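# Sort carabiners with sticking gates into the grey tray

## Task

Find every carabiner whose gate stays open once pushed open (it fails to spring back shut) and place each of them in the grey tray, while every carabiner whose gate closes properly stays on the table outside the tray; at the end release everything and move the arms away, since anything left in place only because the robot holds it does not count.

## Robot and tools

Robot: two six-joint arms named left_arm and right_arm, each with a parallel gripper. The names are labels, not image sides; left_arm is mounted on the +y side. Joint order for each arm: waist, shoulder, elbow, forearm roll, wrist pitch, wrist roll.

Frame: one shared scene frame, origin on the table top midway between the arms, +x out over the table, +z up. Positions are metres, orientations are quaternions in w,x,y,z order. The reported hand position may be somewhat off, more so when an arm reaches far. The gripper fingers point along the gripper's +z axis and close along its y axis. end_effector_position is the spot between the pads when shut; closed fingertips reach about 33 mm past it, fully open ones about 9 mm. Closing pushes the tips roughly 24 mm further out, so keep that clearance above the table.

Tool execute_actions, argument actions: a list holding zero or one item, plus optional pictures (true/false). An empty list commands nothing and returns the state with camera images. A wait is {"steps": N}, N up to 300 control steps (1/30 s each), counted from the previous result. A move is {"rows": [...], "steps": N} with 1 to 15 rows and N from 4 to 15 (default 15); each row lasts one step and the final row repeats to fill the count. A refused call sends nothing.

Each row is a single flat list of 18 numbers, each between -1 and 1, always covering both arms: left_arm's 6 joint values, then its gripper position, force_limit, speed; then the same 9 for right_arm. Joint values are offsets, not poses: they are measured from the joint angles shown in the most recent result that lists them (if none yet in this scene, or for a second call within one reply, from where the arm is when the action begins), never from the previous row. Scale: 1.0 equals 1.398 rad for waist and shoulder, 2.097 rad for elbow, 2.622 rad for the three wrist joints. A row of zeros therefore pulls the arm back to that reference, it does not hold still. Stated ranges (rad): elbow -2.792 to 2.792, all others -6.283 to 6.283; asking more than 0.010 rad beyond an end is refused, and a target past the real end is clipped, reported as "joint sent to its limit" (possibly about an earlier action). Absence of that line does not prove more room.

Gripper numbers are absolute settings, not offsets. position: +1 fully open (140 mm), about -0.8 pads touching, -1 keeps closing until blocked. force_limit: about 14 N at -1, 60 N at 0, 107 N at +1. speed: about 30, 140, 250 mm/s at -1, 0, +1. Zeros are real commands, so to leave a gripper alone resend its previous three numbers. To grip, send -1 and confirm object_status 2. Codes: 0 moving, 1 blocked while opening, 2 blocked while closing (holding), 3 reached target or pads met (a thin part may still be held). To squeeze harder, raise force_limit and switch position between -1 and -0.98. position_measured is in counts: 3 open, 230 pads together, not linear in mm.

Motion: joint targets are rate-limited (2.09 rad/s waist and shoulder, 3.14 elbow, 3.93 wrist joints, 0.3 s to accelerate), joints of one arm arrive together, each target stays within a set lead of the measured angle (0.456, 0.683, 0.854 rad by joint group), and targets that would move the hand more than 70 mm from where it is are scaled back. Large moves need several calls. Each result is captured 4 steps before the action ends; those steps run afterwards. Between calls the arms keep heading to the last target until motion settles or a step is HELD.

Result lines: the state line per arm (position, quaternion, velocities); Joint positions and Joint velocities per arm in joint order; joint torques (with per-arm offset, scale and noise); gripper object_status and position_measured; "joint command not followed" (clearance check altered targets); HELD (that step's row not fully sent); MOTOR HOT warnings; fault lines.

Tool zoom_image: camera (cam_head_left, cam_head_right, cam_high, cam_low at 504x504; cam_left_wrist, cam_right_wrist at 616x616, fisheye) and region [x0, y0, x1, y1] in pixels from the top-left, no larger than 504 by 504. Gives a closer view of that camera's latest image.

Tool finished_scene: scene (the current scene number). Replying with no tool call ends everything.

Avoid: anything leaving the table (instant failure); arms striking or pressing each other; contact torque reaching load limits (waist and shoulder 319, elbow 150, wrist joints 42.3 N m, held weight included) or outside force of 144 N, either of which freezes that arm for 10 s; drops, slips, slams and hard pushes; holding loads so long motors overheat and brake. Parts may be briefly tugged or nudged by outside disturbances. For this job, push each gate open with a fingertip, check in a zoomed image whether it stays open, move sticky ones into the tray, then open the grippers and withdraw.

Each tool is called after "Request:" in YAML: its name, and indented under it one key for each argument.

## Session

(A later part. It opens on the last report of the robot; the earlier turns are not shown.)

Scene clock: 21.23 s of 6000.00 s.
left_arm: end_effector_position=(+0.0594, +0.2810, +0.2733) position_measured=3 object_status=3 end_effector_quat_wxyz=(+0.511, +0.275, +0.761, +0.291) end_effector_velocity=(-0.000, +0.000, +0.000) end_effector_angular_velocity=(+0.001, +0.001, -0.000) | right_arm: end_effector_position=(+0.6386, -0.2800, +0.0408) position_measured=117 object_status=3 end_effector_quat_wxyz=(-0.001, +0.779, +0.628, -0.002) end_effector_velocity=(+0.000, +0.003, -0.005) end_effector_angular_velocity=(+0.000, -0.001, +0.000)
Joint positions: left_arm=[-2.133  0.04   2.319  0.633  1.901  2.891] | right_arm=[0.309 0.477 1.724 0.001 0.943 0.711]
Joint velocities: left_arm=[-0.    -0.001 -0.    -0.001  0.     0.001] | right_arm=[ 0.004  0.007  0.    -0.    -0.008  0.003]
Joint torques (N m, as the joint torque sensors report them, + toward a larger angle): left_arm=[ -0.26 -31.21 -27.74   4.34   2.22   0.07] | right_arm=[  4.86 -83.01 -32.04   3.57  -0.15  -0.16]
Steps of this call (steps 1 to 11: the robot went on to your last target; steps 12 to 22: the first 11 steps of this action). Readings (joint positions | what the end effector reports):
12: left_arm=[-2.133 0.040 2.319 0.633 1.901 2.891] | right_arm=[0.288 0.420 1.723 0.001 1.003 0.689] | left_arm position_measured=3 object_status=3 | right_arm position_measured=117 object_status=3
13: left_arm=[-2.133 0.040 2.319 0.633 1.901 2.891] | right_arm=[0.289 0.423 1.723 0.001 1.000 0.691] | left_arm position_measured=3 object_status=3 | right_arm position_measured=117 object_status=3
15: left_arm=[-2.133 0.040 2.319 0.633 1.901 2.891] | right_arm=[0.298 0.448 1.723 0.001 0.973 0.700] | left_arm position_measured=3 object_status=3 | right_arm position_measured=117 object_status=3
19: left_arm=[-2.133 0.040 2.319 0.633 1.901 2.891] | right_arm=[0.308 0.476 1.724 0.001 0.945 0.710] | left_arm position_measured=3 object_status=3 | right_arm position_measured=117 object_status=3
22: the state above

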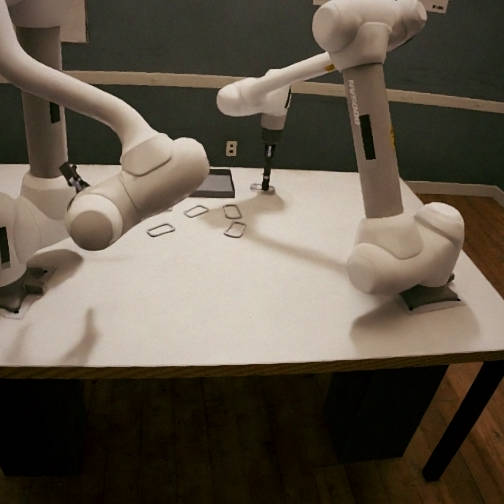

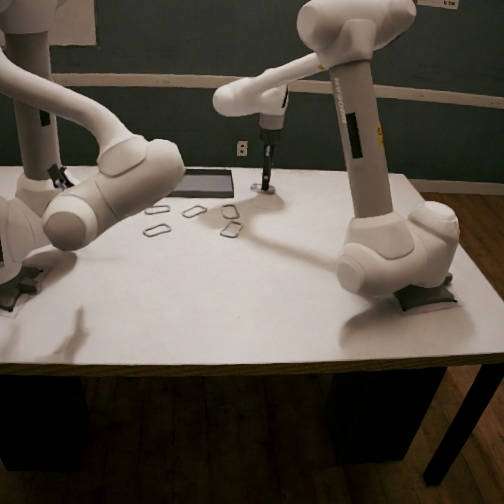

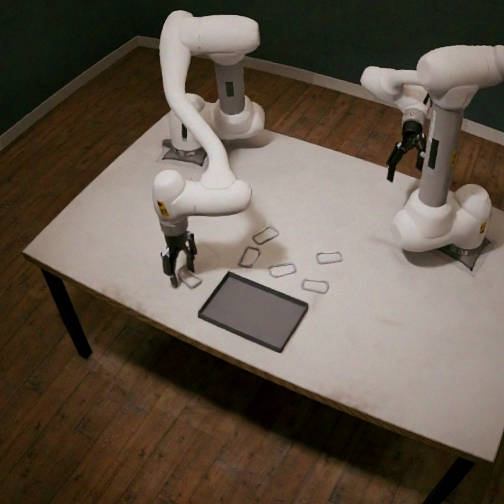

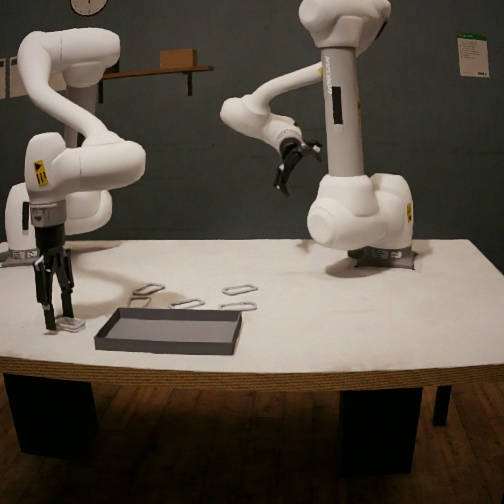

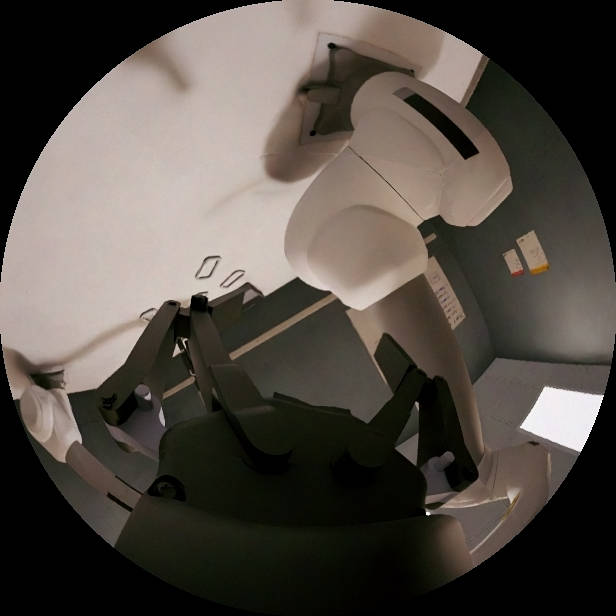

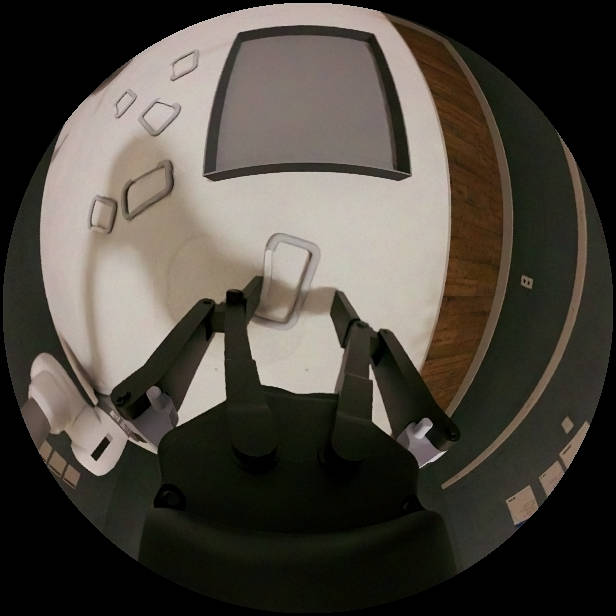

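Request:
execute_actions:
  actions:
    - {"rows":[[0,0,0,0,0,0,1,0,0,0.04,0.033,-0.035,0,0.0104,0.021,0.1,-0.2,0.3],[0,0,0,0,0,0,1,0,0,0.04,0.033,-0.035,0,0.0104,0.021,0.1,-0.2,0.3],[0,0,0,0,0,0,1,0,0,0.04,0.033,-0.035,0,0.0104,0.021,0.1,-0.2,0.3],[0,0,0,0,0,0,1,0,0,0.04,0.033,-0.035,0,0.0104,0.021,0.1,-0.2,0.3],[0,0,0,0,0,0,1,0,0,0.05,0.041,-0.0435,0,0.013,0.0265,0.1,-0.2,0.3],[0,0,0,0,0,0,1,0,0,0.05,0.041,-0.0435,0,0.013,0.0265,0.1,-0.2,0.3],[0,0,0,0,0,0,1,0,0,0.05,0.041,-0.0435,0,0.013,0.0265,0.1,-0.2,0.3],[0,0,0,0,0,0,1,0,0,0.061,0.0495,-0.0525,0,0.0156,0.032,0.1,-0.2,0.3]],"steps":15}

Request:
execute_actions:
  actions:
    - {"steps":8}
  pictures: true

Request:
zoom_image:
  camera: "cam_right_wrist"
  region: [200, 180, 420, 400]

Scene clock: 21.87 s of 6000.00 s.
left_arm: end_effector_position=(+0.0594, +0.2810, +0.2733) position_measured=3 object_status=3 end_effector_quat_wxyz=(+0.511, +0.275, +0.761, +0.291) end_effector_velocity=(-0.001, +0.000, -0.000) end_effector_angular_velocity=(+0.001, -0.000, -0.000) | right_arm: end_effector_position=(+0.6459, -0.2060, +0.0387) position_measured=117 object_status=3 end_effector_quat_wxyz=(-0.001, +0.778, +0.628, -0.002) end_effector_velocity=(+0.001, +0.104, -0.005) end_effector_angular_velocity=(+0.001, +0.000, +0.009)
Joint positions: left_arm=[-2.133  0.04   2.319  0.633  1.901  2.891] | right_arm=[0.388 0.542 1.622 0.001 0.981 0.789]
Joint velocities: left_arm=[-0.001  0.001  0.    -0.001  0.    -0.   ] | right_arm=[ 0.11   0.086 -0.134  0.001  0.048  0.1  ]
Joint torques (N m, as the joint torque sensors report them, + toward a larger angle): left_arm=[ -1.08 -31.31 -27.42   4.29   2.25   0.02] | right_arm=[ -5.33 -98.24 -30.47   3.64  -0.18  -0.38]
Steps of this call (steps 1 to 4: the last 4 steps of your previous action; steps 5 to 8: the robot went on to your last target; steps 9 to 19: the first 11 steps of this action). Readings (joint positions | what the end effector reports):
9: left_arm=[-2.133 0.040 2.319 0.633 1.901 2.891] | right_arm=[0.309 0.478 1.724 0.001 0.943 0.711] | left_arm position_measured=3 object_status=3 | right_arm position_measured=117 object_status=3
10: left_arm=[-2.133 0.040 2.319 0.633 1.901 2.891] | right_arm=[0.313 0.481 1.720 0.001 0.944 0.715] | left_arm position_measured=3 object_status=3 | right_arm position_measured=117 object_status=3
12: left_arm=[-2.133 0.040 2.319 0.633 1.901 2.891] | right_arm=[0.338 0.501 1.687 0.001 0.957 0.740] | left_arm position_measured=3 object_status=3 | right_arm position_measured=117 object_status=3
16: left_arm=[-2.133 0.040 2.319 0.633 1.901 2.891] | right_arm=[0.372 0.529 1.642 0.001 0.974 0.773] | left_arm position_measured=3 object_status=3 | right_arm position_measured=117 object_status=3
19: the state above

Scene clock: 22.13 s of 6000.00 s.
left_arm: end_effector_position=(+0.0594, +0.2810, +0.2733) position_measured=3 object_status=3 end_effector_quat_wxyz=(+0.511, +0.275, +0.761, +0.291) end_effector_velocity=(-0.001, -0.000, -0.000) end_effector_angular_velocity=(-0.000, -0.001, -0.003) | right_arm: end_effector_position=(+0.6460, -0.2001, +0.0386) position_measured=117 object_status=3 end_effector_quat_wxyz=(-0.001, +0.778, +0.628, -0.002) end_effector_velocity=(-0.000, +0.002, -0.001) end_effector_angular_velocity=(-0.001, +0.000, +0.002)
Joint positions: left_arm=[-2.133  0.04   2.319  0.633  1.901  2.891] | right_arm=[0.394 0.547 1.615 0.001 0.984 0.795]
Joint velocities: left_arm=[-0.002  0.001  0.     0.    -0.    -0.   ] | right_arm=[ 0.002  0.003 -0.003 -0.     0.001  0.001]
Joint torques (N m, as the joint torque sensors report them, + toward a larger angle): left_arm=[ -0.22 -30.37 -27.41   4.38   2.24   0.08] | right_arm=[  5.48 -90.52 -33.33   3.74  -0.41  -0.07]
Kept back: nothing.
Steps of this call (steps 1 to 4: the last 4 steps of your previous action; steps 5 to 8: the robot went on to your last target). Readings (joint positions | what the end effector reports):
1: left_arm=[-2.133 0.040 2.319 0.633 1.901 2.891] | right_arm=[0.391 0.544 1.619 0.001 0.982 0.791] | left_arm position_measured=3 object_status=3 | right_arm position_measured=117 object_status=3
2: left_arm=[-2.133 0.040 2.319 0.633 1.901 2.891] | right_arm=[0.392 0.545 1.617 0.001 0.983 0.793] | left_arm position_measured=3 object_status=3 | right_arm position_measured=117 object_status=3
4: left_arm=[-2.133 0.040 2.319 0.633 1.901 2.891] | right_arm=[0.393 0.546 1.615 0.001 0.984 0.794] | left_arm position_measured=3 object_status=3 | right_arm position_measured=117 object_status=3
8: the state above

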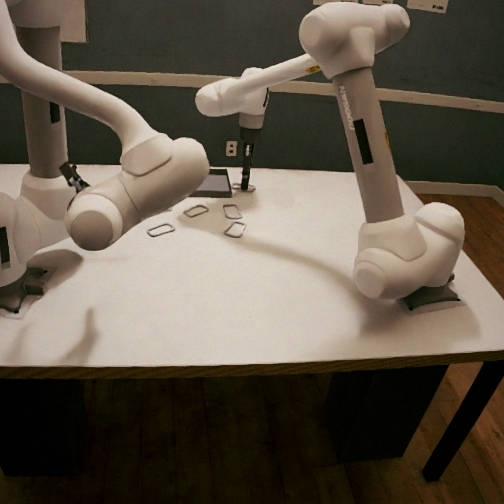

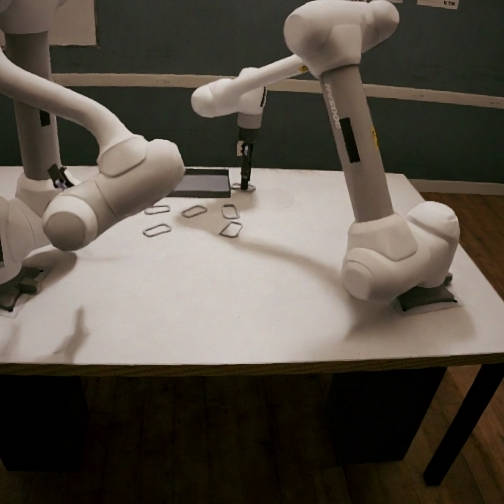

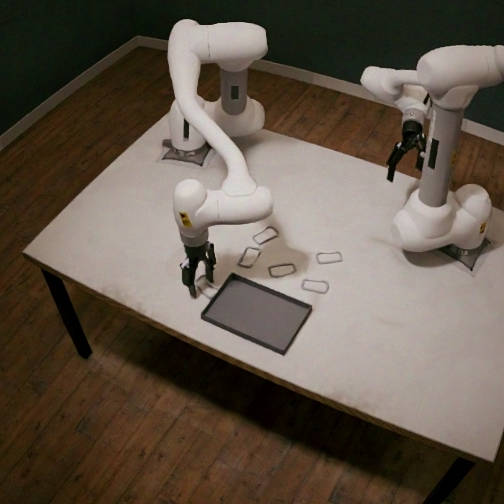

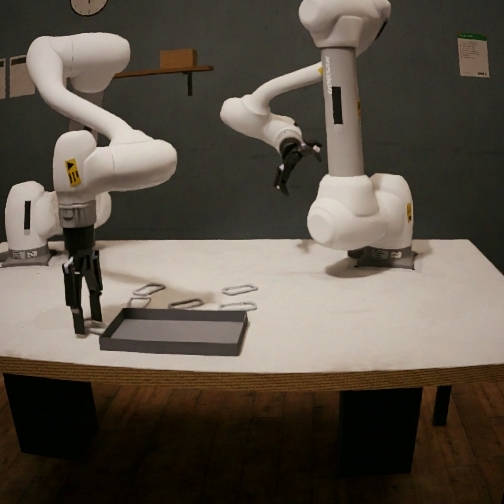

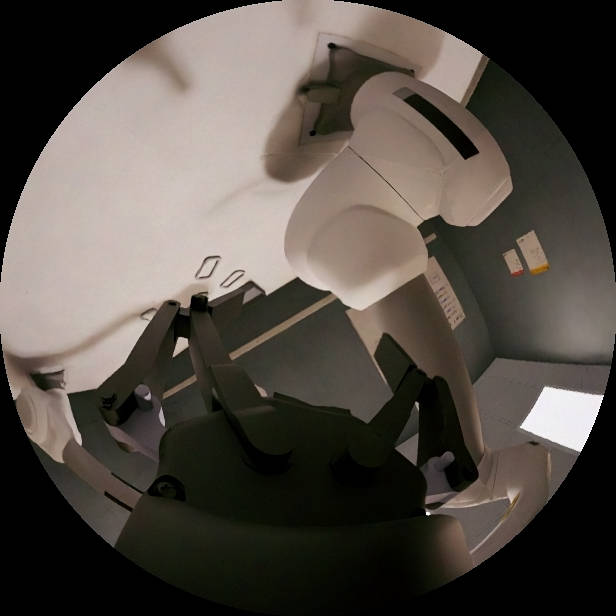

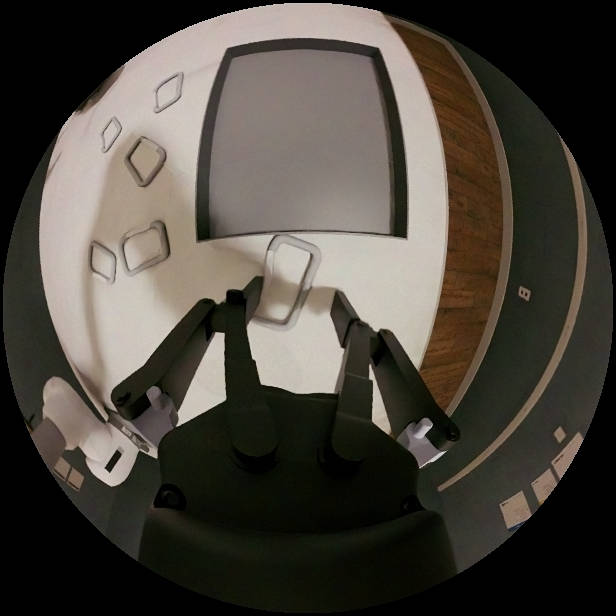

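Region (200, 180, 420, 400) of cam_right_wrist's 616x616 image, scaled by 2.291, with more detail than that image has.

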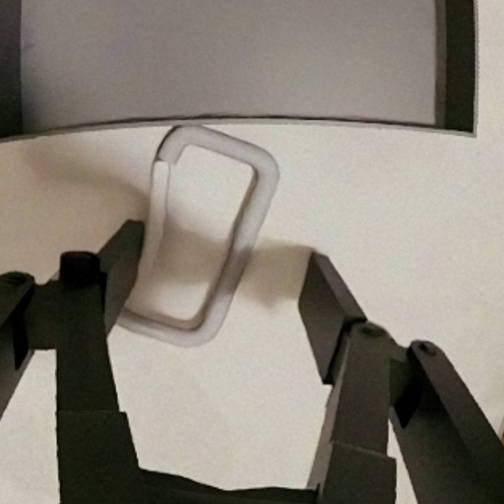

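Request:
zoom_image:
  camera: "cam_high"
  region: [160, 240, 260, 330]

Request:
zoom_image:
  camera: "cam_low"
  region: [50, 270, 150, 350]

Region (160, 240, 260, 330) of cam_high's 504x504 image, scaled by 5.040, with more detail than that image has; it fills the top 454 rows of this view, and the rest is white.

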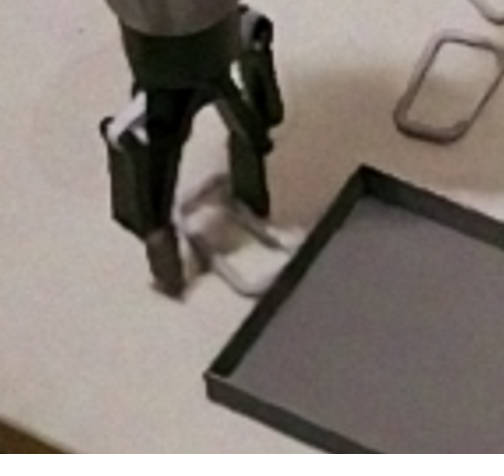

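Region (50, 270, 150, 350) of cam_low's 504x504 image, scaled by 5.040, with more detail than that image has; it fills the top 403 rows of this view, and the rest is white.

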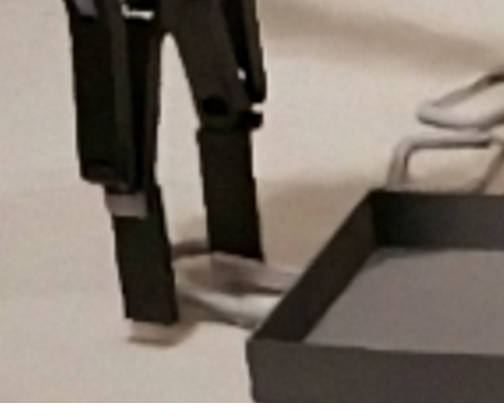

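Request:
execute_actions:
  actions:
    - {"rows":[[0,0,0,0,0,0,-1,0,0.5,0,-0.035,-0.016,0,0.032,0,0.1,-0.2,0.3],[0,0,0,0,0,0,-1,0,0.5,0,-0.035,-0.016,0,0.032,0,0.1,-0.2,0.3],[0,0,0,0,0,0,-1,0,0.5,0,-0.035,-0.016,0,0.032,0,0.1,-0.2,0.3],[0,0,0,0,0,0,-1,0,0.5,0,-0.035,-0.016,0,0.032,0,0.1,-0.2,0.3],[0,0,0,0,0,0,-1,0,0.5,0,-0.035,-0.016,0,0.032,0,0.1,-0.2,0.3],[0.683,0,-0.104,-0.241,-0.649,-0.503,-1,0,0.5,0.371,-0.331,0.270,0,-0.042,0.045,0.1,-0.2,0.3]],"steps":15}

Request:
execute_actions:
  actions:
    - {"steps":35}
  pictures: true

Scene clock: 24.17 s of 6000.00 s.
left_arm: end_effector_position=(+0.0416, +0.2734, +0.2233) position_measured=101 object_status=0 end_effector_quat_wxyz=(+0.436, +0.195, +0.845, +0.240) end_effector_velocity=(-0.180, -0.102, -0.380) end_effector_angular_velocity=(-1.448, +1.412, +1.450) | right_arm: end_effector_position=(+0.5842, -0.1842, +0.0932) position_measured=117 object_status=3 end_effector_quat_wxyz=(-0.001, +0.763, +0.646, -0.000) end_effector_velocity=(-0.406, +0.107, +0.040) end_effector_angular_velocity=(+0.019, -0.026, +0.336)
Joint positions: left_arm=[-2.051  0.04   2.28   0.522  1.747  2.737] | right_arm=[0.457 0.445 1.664 0.001 1.033 0.811]
Joint velocities: left_arm=[ 0.684  0.    -0.301 -0.867 -1.264 -1.26 ] | right_arm=[ 0.443 -0.388  0.521 -0.    -0.165  0.107]
Joint torques (N m, as the joint torque sensors report them, + toward a larger angle): left_arm=[ -4.45 -30.11 -26.55   4.89   2.05   0.17] | right_arm=[ -4.65 -86.12 -40.82   4.28  -0.75  -0.15]
Steps of this call (steps 1 to 15: the robot went on to your last target; steps 16 to 50: nothing new was sent; steps 51 to 61: the first 11 steps of this action). Readings (joint positions | what the end effector reports):
51: left_arm=[-2.133 0.040 2.319 0.633 1.901 2.891] | right_arm=[0.394 0.547 1.614 0.001 0.984 0.795] | left_arm position_measured=3 object_status=0 | right_arm position_measured=117 object_status=3
52: left_arm=[-2.133 0.040 2.319 0.633 1.901 2.891] | right_arm=[0.394 0.544 1.612 0.001 0.991 0.795] | left_arm position_measured=7 object_status=0 | right_arm position_measured=117 object_status=3
54: left_arm=[-2.133 0.040 2.319 0.633 1.901 2.891] | right_arm=[0.394 0.520 1.596 0.001 1.030 0.795] | left_arm position_measured=28 object_status=0 | right_arm position_measured=117 object_status=3
58: left_arm=[-2.119 0.040 2.312 0.613 1.873 2.863] | right_arm=[0.408 0.486 1.600 0.001 1.054 0.799] | left_arm position_measured=70 object_status=0 | right_arm position_measured=117 object_status=3
61: the state above

Scene clock: 25.33 s of 6000.00 s.
left_arm: end_effector_position=(-0.0286, +0.0787, +0.1124) position_measured=233 object_status=3 end_effector_quat_wxyz=(+0.069, -0.352, +0.933, -0.037) end_effector_velocity=(-0.001, -0.000, +0.000) end_effector_angular_velocity=(-0.001, +0.001, -0.001) | right_arm: end_effector_position=(+0.3845, -0.1644, +0.0958) position_measured=117 object_status=3 end_effector_quat_wxyz=(-0.001, +0.705, +0.709, +0.001) end_effector_velocity=(+0.000, +0.000, +0.000) end_effector_angular_velocity=(+0.000, -0.000, -0.001)
Joint positions: left_arm=[-1.636  0.04   2.165  0.189  0.968  2.036] | right_arm=[0.68  0.268 1.916 0.001 0.955 0.861]
Joint velocities: left_arm=[-0.001 -0.001 -0.    -0.001 -0.     0.001] | right_arm=[-0.    -0.    -0.001 -0.     0.     0.001]
Joint torques (N m, as the joint torque sensors report them, + toward a larger angle): left_arm=[ -0.78 -35.99 -32.33   4.67   0.33   0.07] | right_arm=[  2.26 -60.67 -32.65   3.6   -0.06  -0.18]
Kept back: nothing.
Steps of this call (steps 1 to 4: the last 4 steps of your previous action; steps 5 to 15: the robot went on to your last target; steps 16 to 35: nothing new was sent). Readings (joint positions | what the end effector reports):
1: left_arm=[-2.029 0.040 2.270 0.494 1.706 2.696] | right_arm=[0.472 0.432 1.682 0.001 1.028 0.814] | left_arm position_measured=112 object_status=0 | right_arm position_measured=117 object_status=3
2: left_arm=[-2.007 0.040 2.262 0.468 1.665 2.655] | right_arm=[0.488 0.420 1.699 0.001 1.022 0.818] | left_arm position_measured=122 object_status=0 | right_arm position_measured=117 object_status=3
4: left_arm=[-1.963 0.040 2.245 0.421 1.582 2.572] | right_arm=[0.519 0.395 1.735 0.001 1.012 0.825] | left_arm position_measured=143 object_status=0 | right_arm position_measured=117 object_status=3
8: left_arm=[-1.874 0.040 2.217 0.339 1.415 2.405] | right_arm=[0.582 0.345 1.806 0.001 0.989 0.839] | left_arm position_measured=186 object_status=0 | right_arm position_measured=117 object_status=3
15: left_arm=[-1.722 0.040 2.181 0.234 1.130 2.149] | right_arm=[0.682 0.267 1.918 0.001 0.955 0.861] | left_arm position_measured=233 object_status=0 | right_arm position_measured=117 object_status=3 HELD
35: the state above
A step was HELD (marked above), so your last target was given up. An arm can still carry out its HELD step.
joint command not followed: on one or more control steps a check withheld the commanded joint targets of the right arm, and it was not sent them on those steps.
cause: the commanded joint targets would bring a part of the robot too close to another arm (a part of this arm just beyond joint 4 (forearm roll) and a part of the other arm just beyond its joint 4 (forearm roll)); next, command targets that bring no part of the robot closer to that arm.

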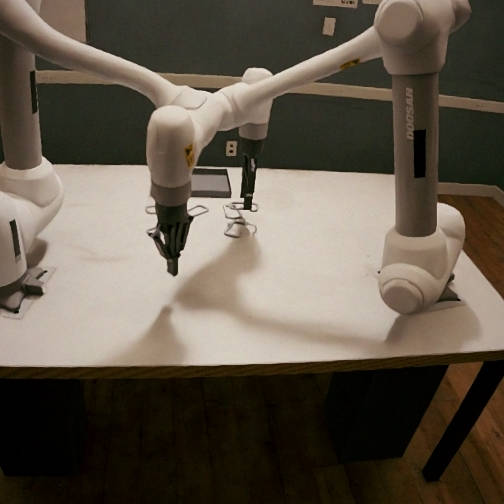

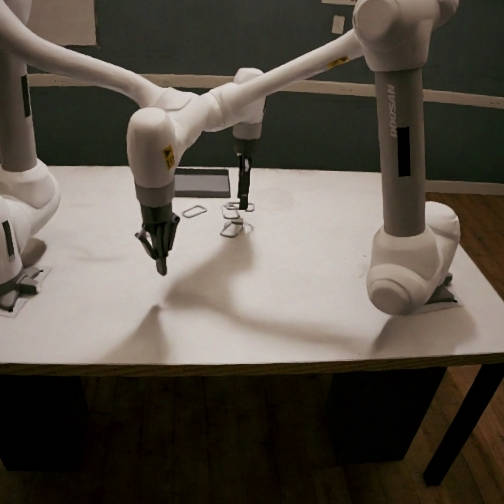

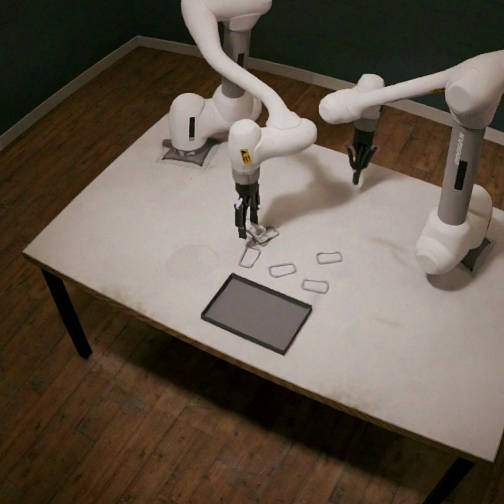

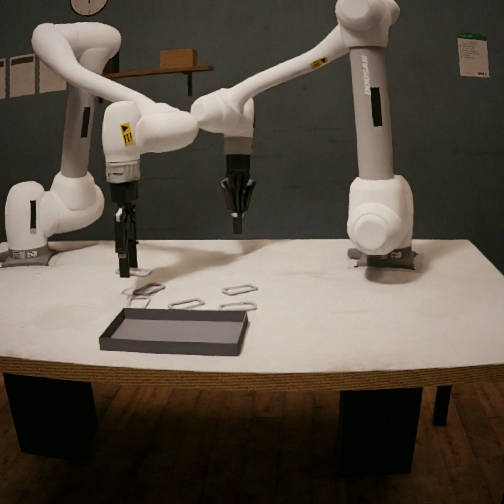

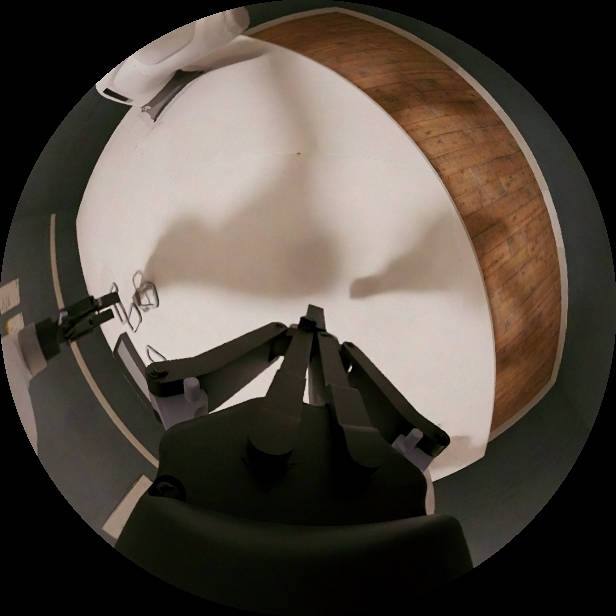

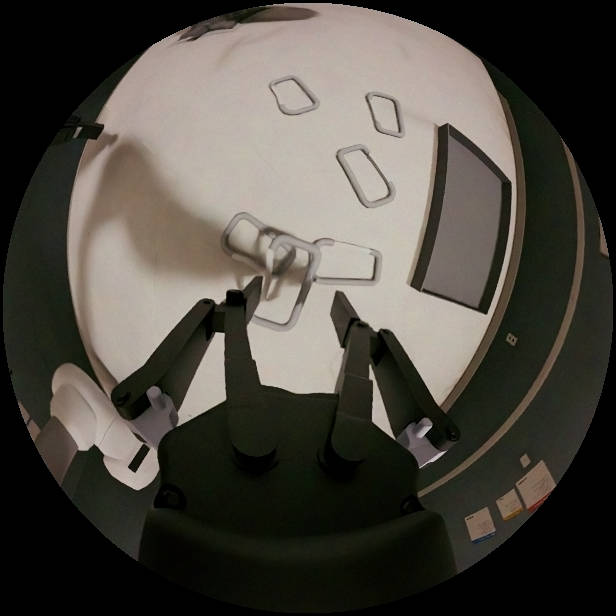

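Request:
execute_actions:
  actions:
    - {"rows":[[0,0,0,0,0,0,-1,0,0.5,-0.280,0.109,-0.092,0,0.018,-0.065,0.1,-0.2,0.3],[0,0,0,0,0,0,-1,0,0.5,-0.280,0.109,-0.092,0,0.018,-0.065,0.1,-0.2,0.3],[0,0,0,0,0,0,-1,0,0.5,-0.280,0.109,-0.092,0,0.018,-0.065,0.1,-0.2,0.3],[0,0,0,0,0,0,-1,0,0.5,-0.280,0.109,-0.092,0,0.018,-0.065,0.1,-0.2,0.3],[0,0,0,0,0,0,-1,0,0.5,-0.280,0.109,-0.092,0,0.018,-0.065,0.1,-0.2,0.3],[0,0,0,0,0,0,-1,0,0.5,-0.280,0.109,-0.092,0,0.018,-0.065,0.1,-0.2,0.3],[0,0,0,0,0,0,-1,0,0.5,-0.280,0.109,-0.092,0,0.018,-0.065,0.1,-0.2,0.3],[0.836,0.234,-0.124,-0.072,-0.229,-0.177,-1,0,0.5,-0.280,0.109,-0.092,0,0.018,-0.065,0.1,-0.2,0.3]],"steps":15}

Request:
execute_actions:
  actions:
    - {"steps":32}
  pictures: true

Scene clock: 26.70 s of 6000.00 s.
left_arm: end_effector_position=(-0.0286, +0.0787, +0.1124) position_measured=233 object_status=3 end_effector_quat_wxyz=(+0.069, -0.352, +0.933, -0.037) end_effector_velocity=(+0.000, -0.001, +0.000) end_effector_angular_velocity=(-0.001, +0.000, +0.002) | right_arm: end_effector_position=(+0.3938, -0.1670, +0.0956) position_measured=117 object_status=3 end_effector_quat_wxyz=(-0.001, +0.708, +0.707, +0.001) end_effector_velocity=(+0.069, -0.020, -0.002) end_effector_angular_velocity=(-0.002, +0.001, -0.060)
Joint positions: left_arm=[-1.636  0.04   2.165  0.189  0.968  2.036] | right_arm=[0.666 0.274 1.91  0.001 0.957 0.855]
Joint velocities: left_arm=[ 0.     0.    -0.001  0.    -0.    -0.002] | right_arm=[-0.104  0.04  -0.051 -0.     0.013 -0.044]
Joint torques (N m, as the joint torque sensors report them, + toward a larger angle): left_arm=[ -0.9  -35.14 -32.64   4.72   0.22  -0.04] | right_arm=[  2.9  -62.46 -32.95   3.68  -0.3   -0.03]
Kept back: nothing.
A step of this action was HELD (marked below), so the last 4 steps of it were dropped. An arm can still carry out its HELD step.
Steps of this call (steps 1 to 30: nothing new was sent; steps 31 to 41: the first 11 steps of this action). Readings (joint positions | what the end effector reports):
31: left_arm=[-1.636 0.040 2.165 0.189 0.968 2.036] | right_arm=[0.680 0.268 1.916 0.001 0.955 0.861] | left_arm position_measured=233 object_status=3 | right_arm position_measured=117 object_status=3
32: left_arm=[-1.636 0.040 2.165 0.189 0.968 2.036] | right_arm=[0.679 0.268 1.916 0.001 0.955 0.861] | left_arm position_measured=233 object_status=3 | right_arm position_measured=117 object_status=3
34: left_arm=[-1.636 0.040 2.165 0.189 0.968 2.036] | right_arm=[0.678 0.269 1.916 0.001 0.956 0.860] | left_arm position_measured=233 object_status=3 | right_arm position_measured=117 object_status=3
38: left_arm=[-1.636 0.040 2.165 0.189 0.968 2.036] | right_arm=[0.673 0.271 1.914 0.001 0.956 0.858] | left_arm position_measured=233 object_status=3 | right_arm position_measured=117 object_status=3 HELD
39: left_arm=[-1.636 0.040 2.165 0.189 0.968 2.036] | right_arm=[0.671 0.271 1.912 0.001 0.956 0.857] | left_arm position_measured=233 object_status=3 | right_arm position_measured=117 object_status=3 HELD
40: left_arm=[-1.636 0.040 2.165 0.189 0.968 2.036] | right_arm=[0.669 0.272 1.911 0.001 0.957 0.856] | left_arm position_measured=233 object_status=3 | right_arm position_measured=117 object_status=3 HELD
41: the state above
joint command not followed: on one or more control steps a check withheld the commanded joint targets of the left arm, and it was not sent them on those steps.
cause: the commanded joint targets would bring a part of the robot too close to another arm (a part of this arm just beyond joint 4 (forearm roll) and a part of the other arm just beyond its joint 4 (forearm roll)); next, command targets that bring no part of the robot closer to that arm.

Scene clock: 27.77 s of 6000.00 s.
left_arm: end_effector_position=(-0.0122, +0.0116, +0.1027) position_measured=233 object_status=3 end_effector_quat_wxyz=(+0.022, -0.441, +0.895, -0.065) end_effector_velocity=(+0.001, -0.003, -0.002) end_effector_angular_velocity=(-0.003, +0.002, +0.007) | right_arm: end_effector_position=(+0.4578, -0.1892, +0.0934) position_measured=117 object_status=3 end_effector_quat_wxyz=(-0.000, +0.727, +0.687, -0.000) end_effector_velocity=(+0.000, +0.000, +0.001) end_effector_angular_velocity=(+0.001, -0.001, +0.001)
Joint positions: left_arm=[-1.547  0.104  2.114  0.152  0.851  1.945] | right_arm=[0.569 0.311 1.862 0.001 0.969 0.813]
Joint velocities: left_arm=[ 0.003  0.005 -0.002 -0.001 -0.006 -0.005] | right_arm=[ 0.001 -0.001 -0.    -0.     0.     0.   ]
Joint torques (N m, as the joint torque sensors report them, + toward a larger angle): left_arm=[ -0.06 -43.57 -31.98   4.55  -0.16  -0.01] | right_arm=[  4.24 -67.53 -32.83   3.66  -0.19  -0.37]
Kept back: nothing.
Steps of this call (steps 1 to 32: nothing new was sent). Readings (joint positions | what the end effector reports):
1: left_arm=[-1.636 0.040 2.165 0.189 0.968 2.036] | right_arm=[0.662 0.275 1.908 0.001 0.958 0.853] | left_arm position_measured=233 object_status=3 | right_arm position_measured=117 object_status=3
2: left_arm=[-1.635 0.040 2.165 0.188 0.968 2.036] | right_arm=[0.657 0.277 1.905 0.001 0.958 0.851] | left_arm position_measured=233 object_status=3 | right_arm position_measured=117 object_status=3
4: left_arm=[-1.634 0.041 2.164 0.188 0.966 2.035] | right_arm=[0.646 0.281 1.900 0.001 0.959 0.846] | left_arm position_measured=233 object_status=3 | right_arm position_measured=117 object_status=3
8: left_arm=[-1.629 0.044 2.161 0.186 0.960 2.030] | right_arm=[0.621 0.291 1.888 0.001 0.962 0.835] | left_arm position_measured=233 object_status=3 | right_arm position_measured=117 object_status=3
32: the state above

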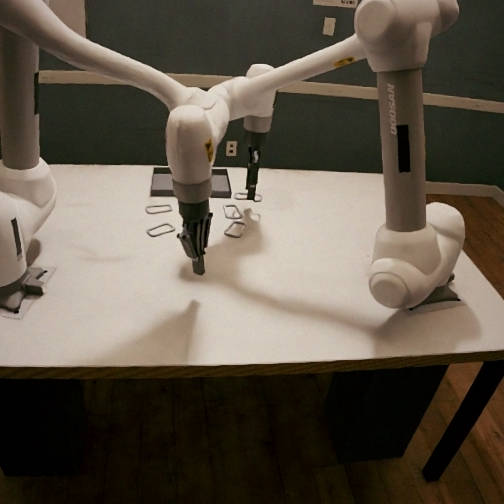

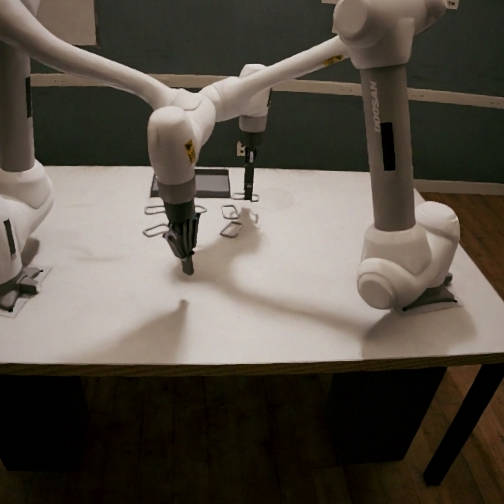

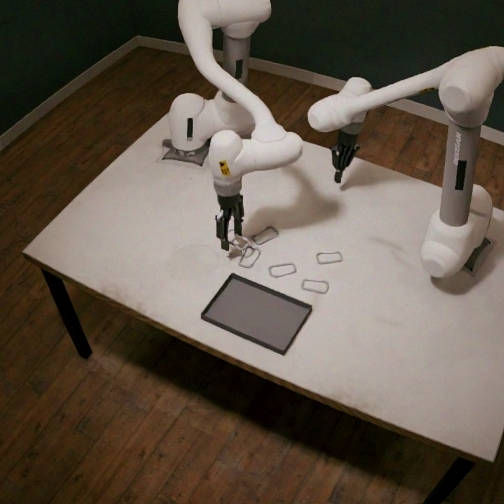

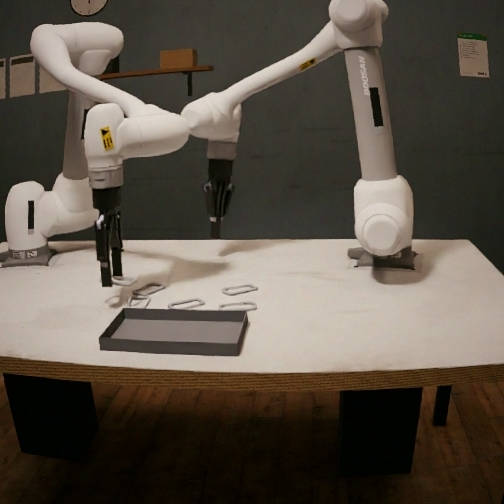

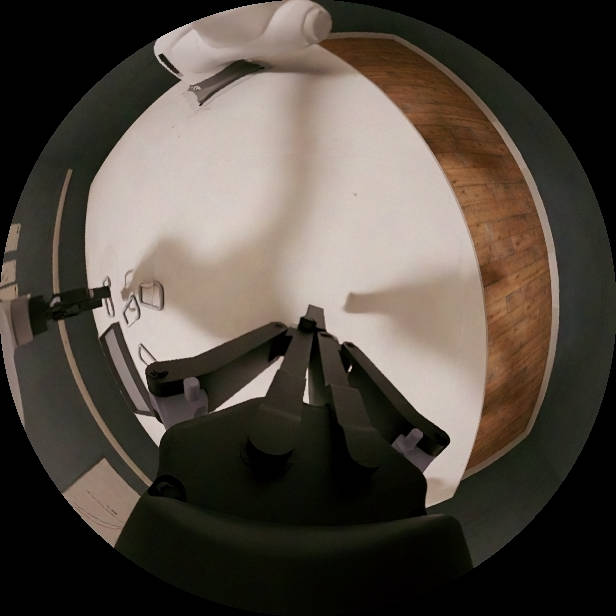

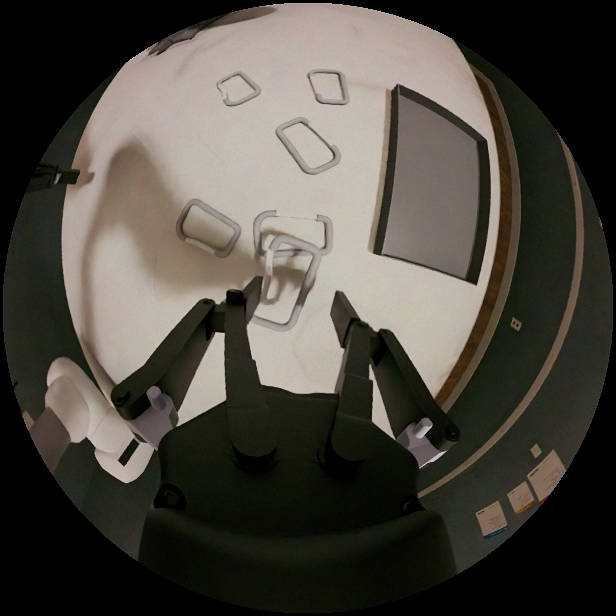

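Request:
execute_actions:
  actions:
    - {"rows":[[0,0,0,0,0,0,-1,0,0.5,-0.201,0.078,-0.066,0,0.016,-0.059,0.1,-0.2,0.3]],"steps":15}

Request:
execute_actions:
  actions:
    - {"steps":6}

Request:
execute_actions:
  actions:
    - {"rows":[[0.772,0.188,-0.100,-0.058,-0.184,-0.143,-1,0,0.5,0,0,0,0,0,0,0.1,-0.2,0.3]],"steps":15}

Request:
execute_actions:
  actions:
    - {"steps":25}
  pictures: true

Scene clock: 28.53 s of 6000.00 s.
left_arm: end_effector_position=(-0.0123, +0.0115, +0.1027) position_measured=233 object_status=3 end_effector_quat_wxyz=(+0.022, -0.441, +0.895, -0.065) end_effector_velocity=(-0.001, +0.000, +0.000) end_effector_angular_velocity=(-0.000, +0.001, -0.001) | right_arm: end_effector_position=(+0.5662, -0.2492, +0.0878) position_measured=117 object_status=3 end_effector_quat_wxyz=(-0.001, +0.752, +0.659, -0.004) end_effector_velocity=(+0.338, -0.234, -0.022) end_effector_angular_velocity=(-0.011, +0.022, -0.251)
Joint positions: left_arm=[-1.546  0.104  2.114  0.152  0.85   1.945] | right_arm=[0.398 0.377 1.778 0.001 0.994 0.719]
Joint velocities: left_arm=[-0.002 -0.001  0.    -0.001  0.    -0.   ] | right_arm=[-0.552  0.214 -0.271  0.     0.082 -0.301]
Joint torques (N m, as the joint torque sensors report them, + toward a larger angle): left_arm=[ -0.42 -43.72 -32.53   4.55   0.02   0.03] | right_arm=[  1.33 -72.48 -33.26   3.7    0.12  -0.28]
Steps of this call (steps 1 to 12: nothing new was sent; steps 13 to 23: the first 11 steps of this action). Readings (joint positions | what the end effector reports):
13: left_arm=[-1.546 0.104 2.114 0.152 0.850 1.945] | right_arm=[0.569 0.311 1.862 0.001 0.969 0.813] | left_arm position_measured=233 object_status=3 | right_arm position_measured=117 object_status=3
14: left_arm=[-1.546 0.104 2.114 0.152 0.850 1.945] | right_arm=[0.565 0.313 1.860 0.001 0.969 0.810] | left_arm position_measured=233 object_status=3 | right_arm position_measured=117 object_status=3
16: left_arm=[-1.546 0.104 2.114 0.152 0.850 1.945] | right_arm=[0.536 0.324 1.846 0.001 0.974 0.794] | left_arm position_measured=233 object_status=3 | right_arm position_measured=117 object_status=3
20: left_arm=[-1.546 0.104 2.114 0.152 0.850 1.945] | right_arm=[0.454 0.356 1.806 0.001 0.986 0.750] | left_arm position_measured=233 object_status=3 | right_arm position_measured=117 object_status=3
23: the state above

Scene clock: 28.73 s of 6000.00 s.
left_arm: end_effector_position=(-0.0123, +0.0115, +0.1027) position_measured=233 object_status=3 end_effector_quat_wxyz=(+0.022, -0.441, +0.895, -0.065) end_effector_velocity=(-0.000, +0.000, +0.000) end_effector_angular_velocity=(+0.001, -0.001, -0.003) | right_arm: end_effector_position=(+0.6244, -0.2947, +0.0835) position_measured=117 object_status=3 end_effector_quat_wxyz=(-0.002, +0.767, +0.642, -0.006) end_effector_velocity=(+0.144, -0.128, -0.014) end_effector_angular_velocity=(-0.006, +0.014, -0.116)
Joint positions: left_arm=[-1.546  0.104  2.114  0.152  0.851  1.945] | right_arm=[0.3   0.415 1.73  0.001 1.009 0.665]
Joint velocities: left_arm=[-0.    -0.001 -0.     0.     0.001  0.002] | right_arm=[-0.253  0.1   -0.122 -0.001  0.038 -0.136]
Joint torques (N m, as the joint torque sensors report them, + toward a larger angle): left_arm=[ -0.38 -42.32 -32.17   4.54  -0.03   0.06] | right_arm=[ 24.98 -92.43 -31.85   4.21   0.29  -0.42]
Kept back: nothing.
Steps of this call (steps 1 to 4: the last 4 steps of your previous action; steps 5 to 6: the robot went on to your last target). Readings (joint positions | what the end effector reports):
1: left_arm=[-1.546 0.104 2.114 0.152 0.850 1.945] | right_arm=[0.380 0.385 1.769 0.001 0.997 0.708] | left_arm position_measured=233 object_status=3 | right_arm position_measured=117 object_status=3
2: left_arm=[-1.546 0.104 2.114 0.152 0.850 1.945] | right_arm=[0.361 0.392 1.760 0.001 1.000 0.698] | left_arm position_measured=233 object_status=3 | right_arm position_measured=117 object_status=3
4: left_arm=[-1.546 0.104 2.114 0.152 0.850 1.945] | right_arm=[0.325 0.406 1.742 0.001 1.005 0.679] | left_arm position_measured=233 object_status=3 | right_arm position_measured=117 object_status=3
6: the state above

Scene clock: 29.10 s of 6000.00 s.
left_arm: end_effector_position=(+0.0637, -0.0800, +0.0922) position_measured=233 object_status=3 end_effector_quat_wxyz=(-0.039, -0.578, +0.808, -0.108) end_effector_velocity=(+0.329, -0.232, -0.024) end_effector_angular_velocity=(-0.422, +0.220, +0.985) | right_arm: end_effector_position=(+0.6245, -0.2948, +0.0834) position_measured=117 object_status=3 end_effector_quat_wxyz=(-0.002, +0.767, +0.642, -0.006) end_effector_velocity=(-0.001, +0.000, -0.001) end_effector_angular_velocity=(-0.001, +0.000, -0.000)
Joint positions: left_arm=[-1.373  0.193  2.043  0.1    0.687  1.818] | right_arm=[0.3   0.416 1.73  0.001 1.009 0.665]
Joint velocities: left_arm=[ 0.591  0.244 -0.196 -0.141 -0.452 -0.351] | right_arm=[ 0.001  0.     0.001 -0.001 -0.     0.002]
Joint torques (N m, as the joint torque sensors report them, + toward a larger angle): left_arm=[  2.34 -55.26 -31.53   4.32  -0.13  -0.07] | right_arm=[  4.91 -75.9  -32.89   3.82  -0.16  -0.01]
Steps of this call (steps 1 to 11: the first 11 steps of this action). Readings (joint positions | what the end effector reports):
1: left_arm=[-1.546 0.104 2.114 0.152 0.851 1.945] | right_arm=[0.294 0.418 1.727 0.001 1.010 0.661] | left_arm position_measured=233 object_status=3 | right_arm position_measured=117 object_status=3
2: left_arm=[-1.544 0.105 2.113 0.151 0.849 1.944] | right_arm=[0.293 0.418 1.726 0.001 1.010 0.661] | left_arm position_measured=233 object_status=3 | right_arm position_measured=117 object_status=3
4: left_arm=[-1.516 0.121 2.100 0.142 0.819 1.920] | right_arm=[0.297 0.417 1.728 0.001 1.010 0.663] | left_arm position_measured=233 object_status=3 | right_arm position_measured=117 object_status=3
8: left_arm=[-1.432 0.166 2.064 0.116 0.736 1.856] | right_arm=[0.300 0.416 1.730 0.001 1.009 0.665] | left_arm position_measured=233 object_status=3 | right_arm position_measured=117 object_status=3
11: the state above

Scene clock: 29.93 s of 6000.00 s.
left_arm: end_effector_position=(+0.3944, -0.1026, +0.0825) position_measured=233 object_status=3 end_effector_quat_wxyz=(+0.092, +0.808, -0.552, +0.184) end_effector_velocity=(+0.388, +0.142, -0.005) end_effector_angular_velocity=(-0.139, +0.014, +0.669) | right_arm: end_effector_position=(+0.6244, -0.2947, +0.0835) position_measured=117 object_status=3 end_effector_quat_wxyz=(-0.002, +0.767, +0.642, -0.006) end_effector_velocity=(-0.000, -0.000, -0.001) end_effector_angular_velocity=(-0.001, +0.002, -0.000)
Joint positions: left_arm=[-0.889  0.312  1.948  0.031  0.468  1.648] | right_arm=[0.3   0.415 1.73  0.001 1.009 0.665]
Joint velocities: left_arm=[ 0.552  0.072 -0.057 -0.041 -0.131 -0.103] | right_arm=[-0.     0.002  0.     0.     0.     0.   ]
Joint torques (N m, as the joint torque sensors report them, + toward a larger angle): left_arm=[  1.06 -66.81 -30.58   4.51  -0.99  -0.07] | right_arm=[  4.41 -79.19 -33.82   3.93  -0.06  -0.02]
Kept back: nothing.
Steps of this call (steps 1 to 4: the last 4 steps of your previous action; steps 5 to 25: the robot went on to your last target). Readings (joint positions | what the end effector reports):
1: left_arm=[-1.353 0.201 2.037 0.095 0.672 1.807] | right_arm=[0.300 0.416 1.730 0.001 1.009 0.665] | left_arm position_measured=233 object_status=3 | right_arm position_measured=117 object_status=3
2: left_arm=[-1.333 0.209 2.030 0.091 0.658 1.796] | right_arm=[0.300 0.416 1.730 0.001 1.009 0.665] | left_arm position_measured=233 object_status=3 | right_arm position_measured=117 object_status=3
4: left_arm=[-1.293 0.223 2.019 0.083 0.632 1.775] | right_arm=[0.300 0.416 1.730 0.001 1.009 0.665] | left_arm position_measured=233 object_status=3 | right_arm position_measured=117 object_status=3
8: left_arm=[-1.214 0.248 1.999 0.068 0.586 1.740] | right_arm=[0.300 0.415 1.730 0.001 1.009 0.665] | left_arm position_measured=233 object_status=3 | right_arm position_measured=117 object_status=3
25: the state above

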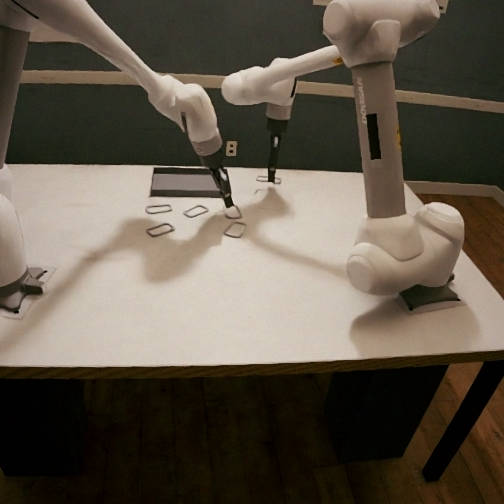

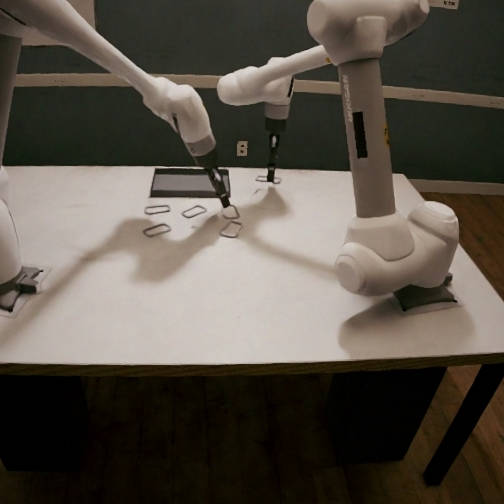

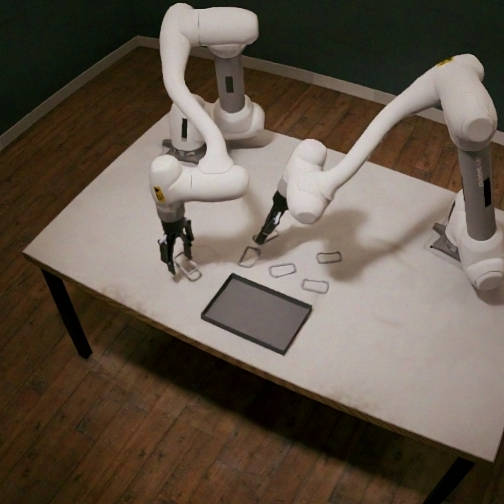

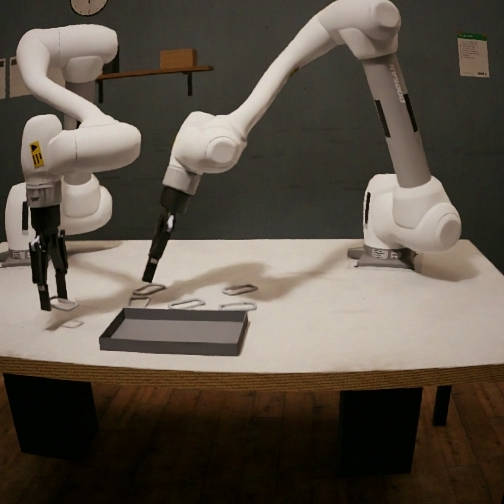

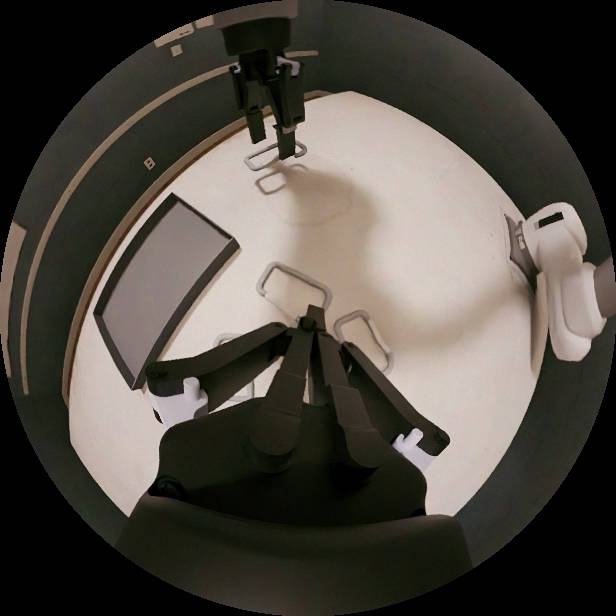

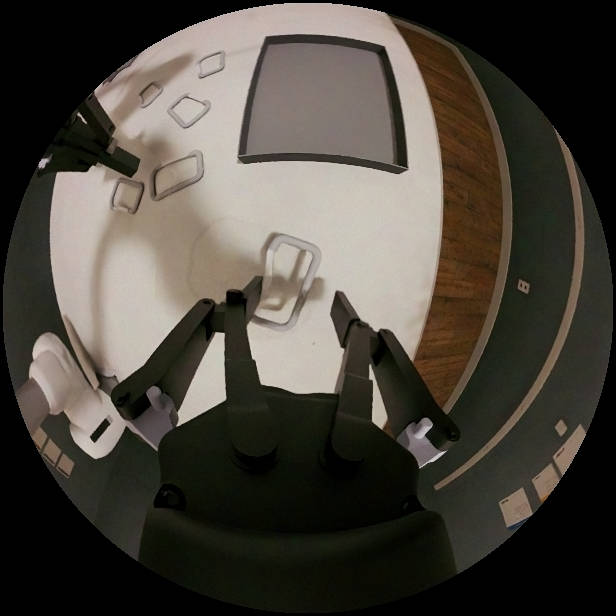

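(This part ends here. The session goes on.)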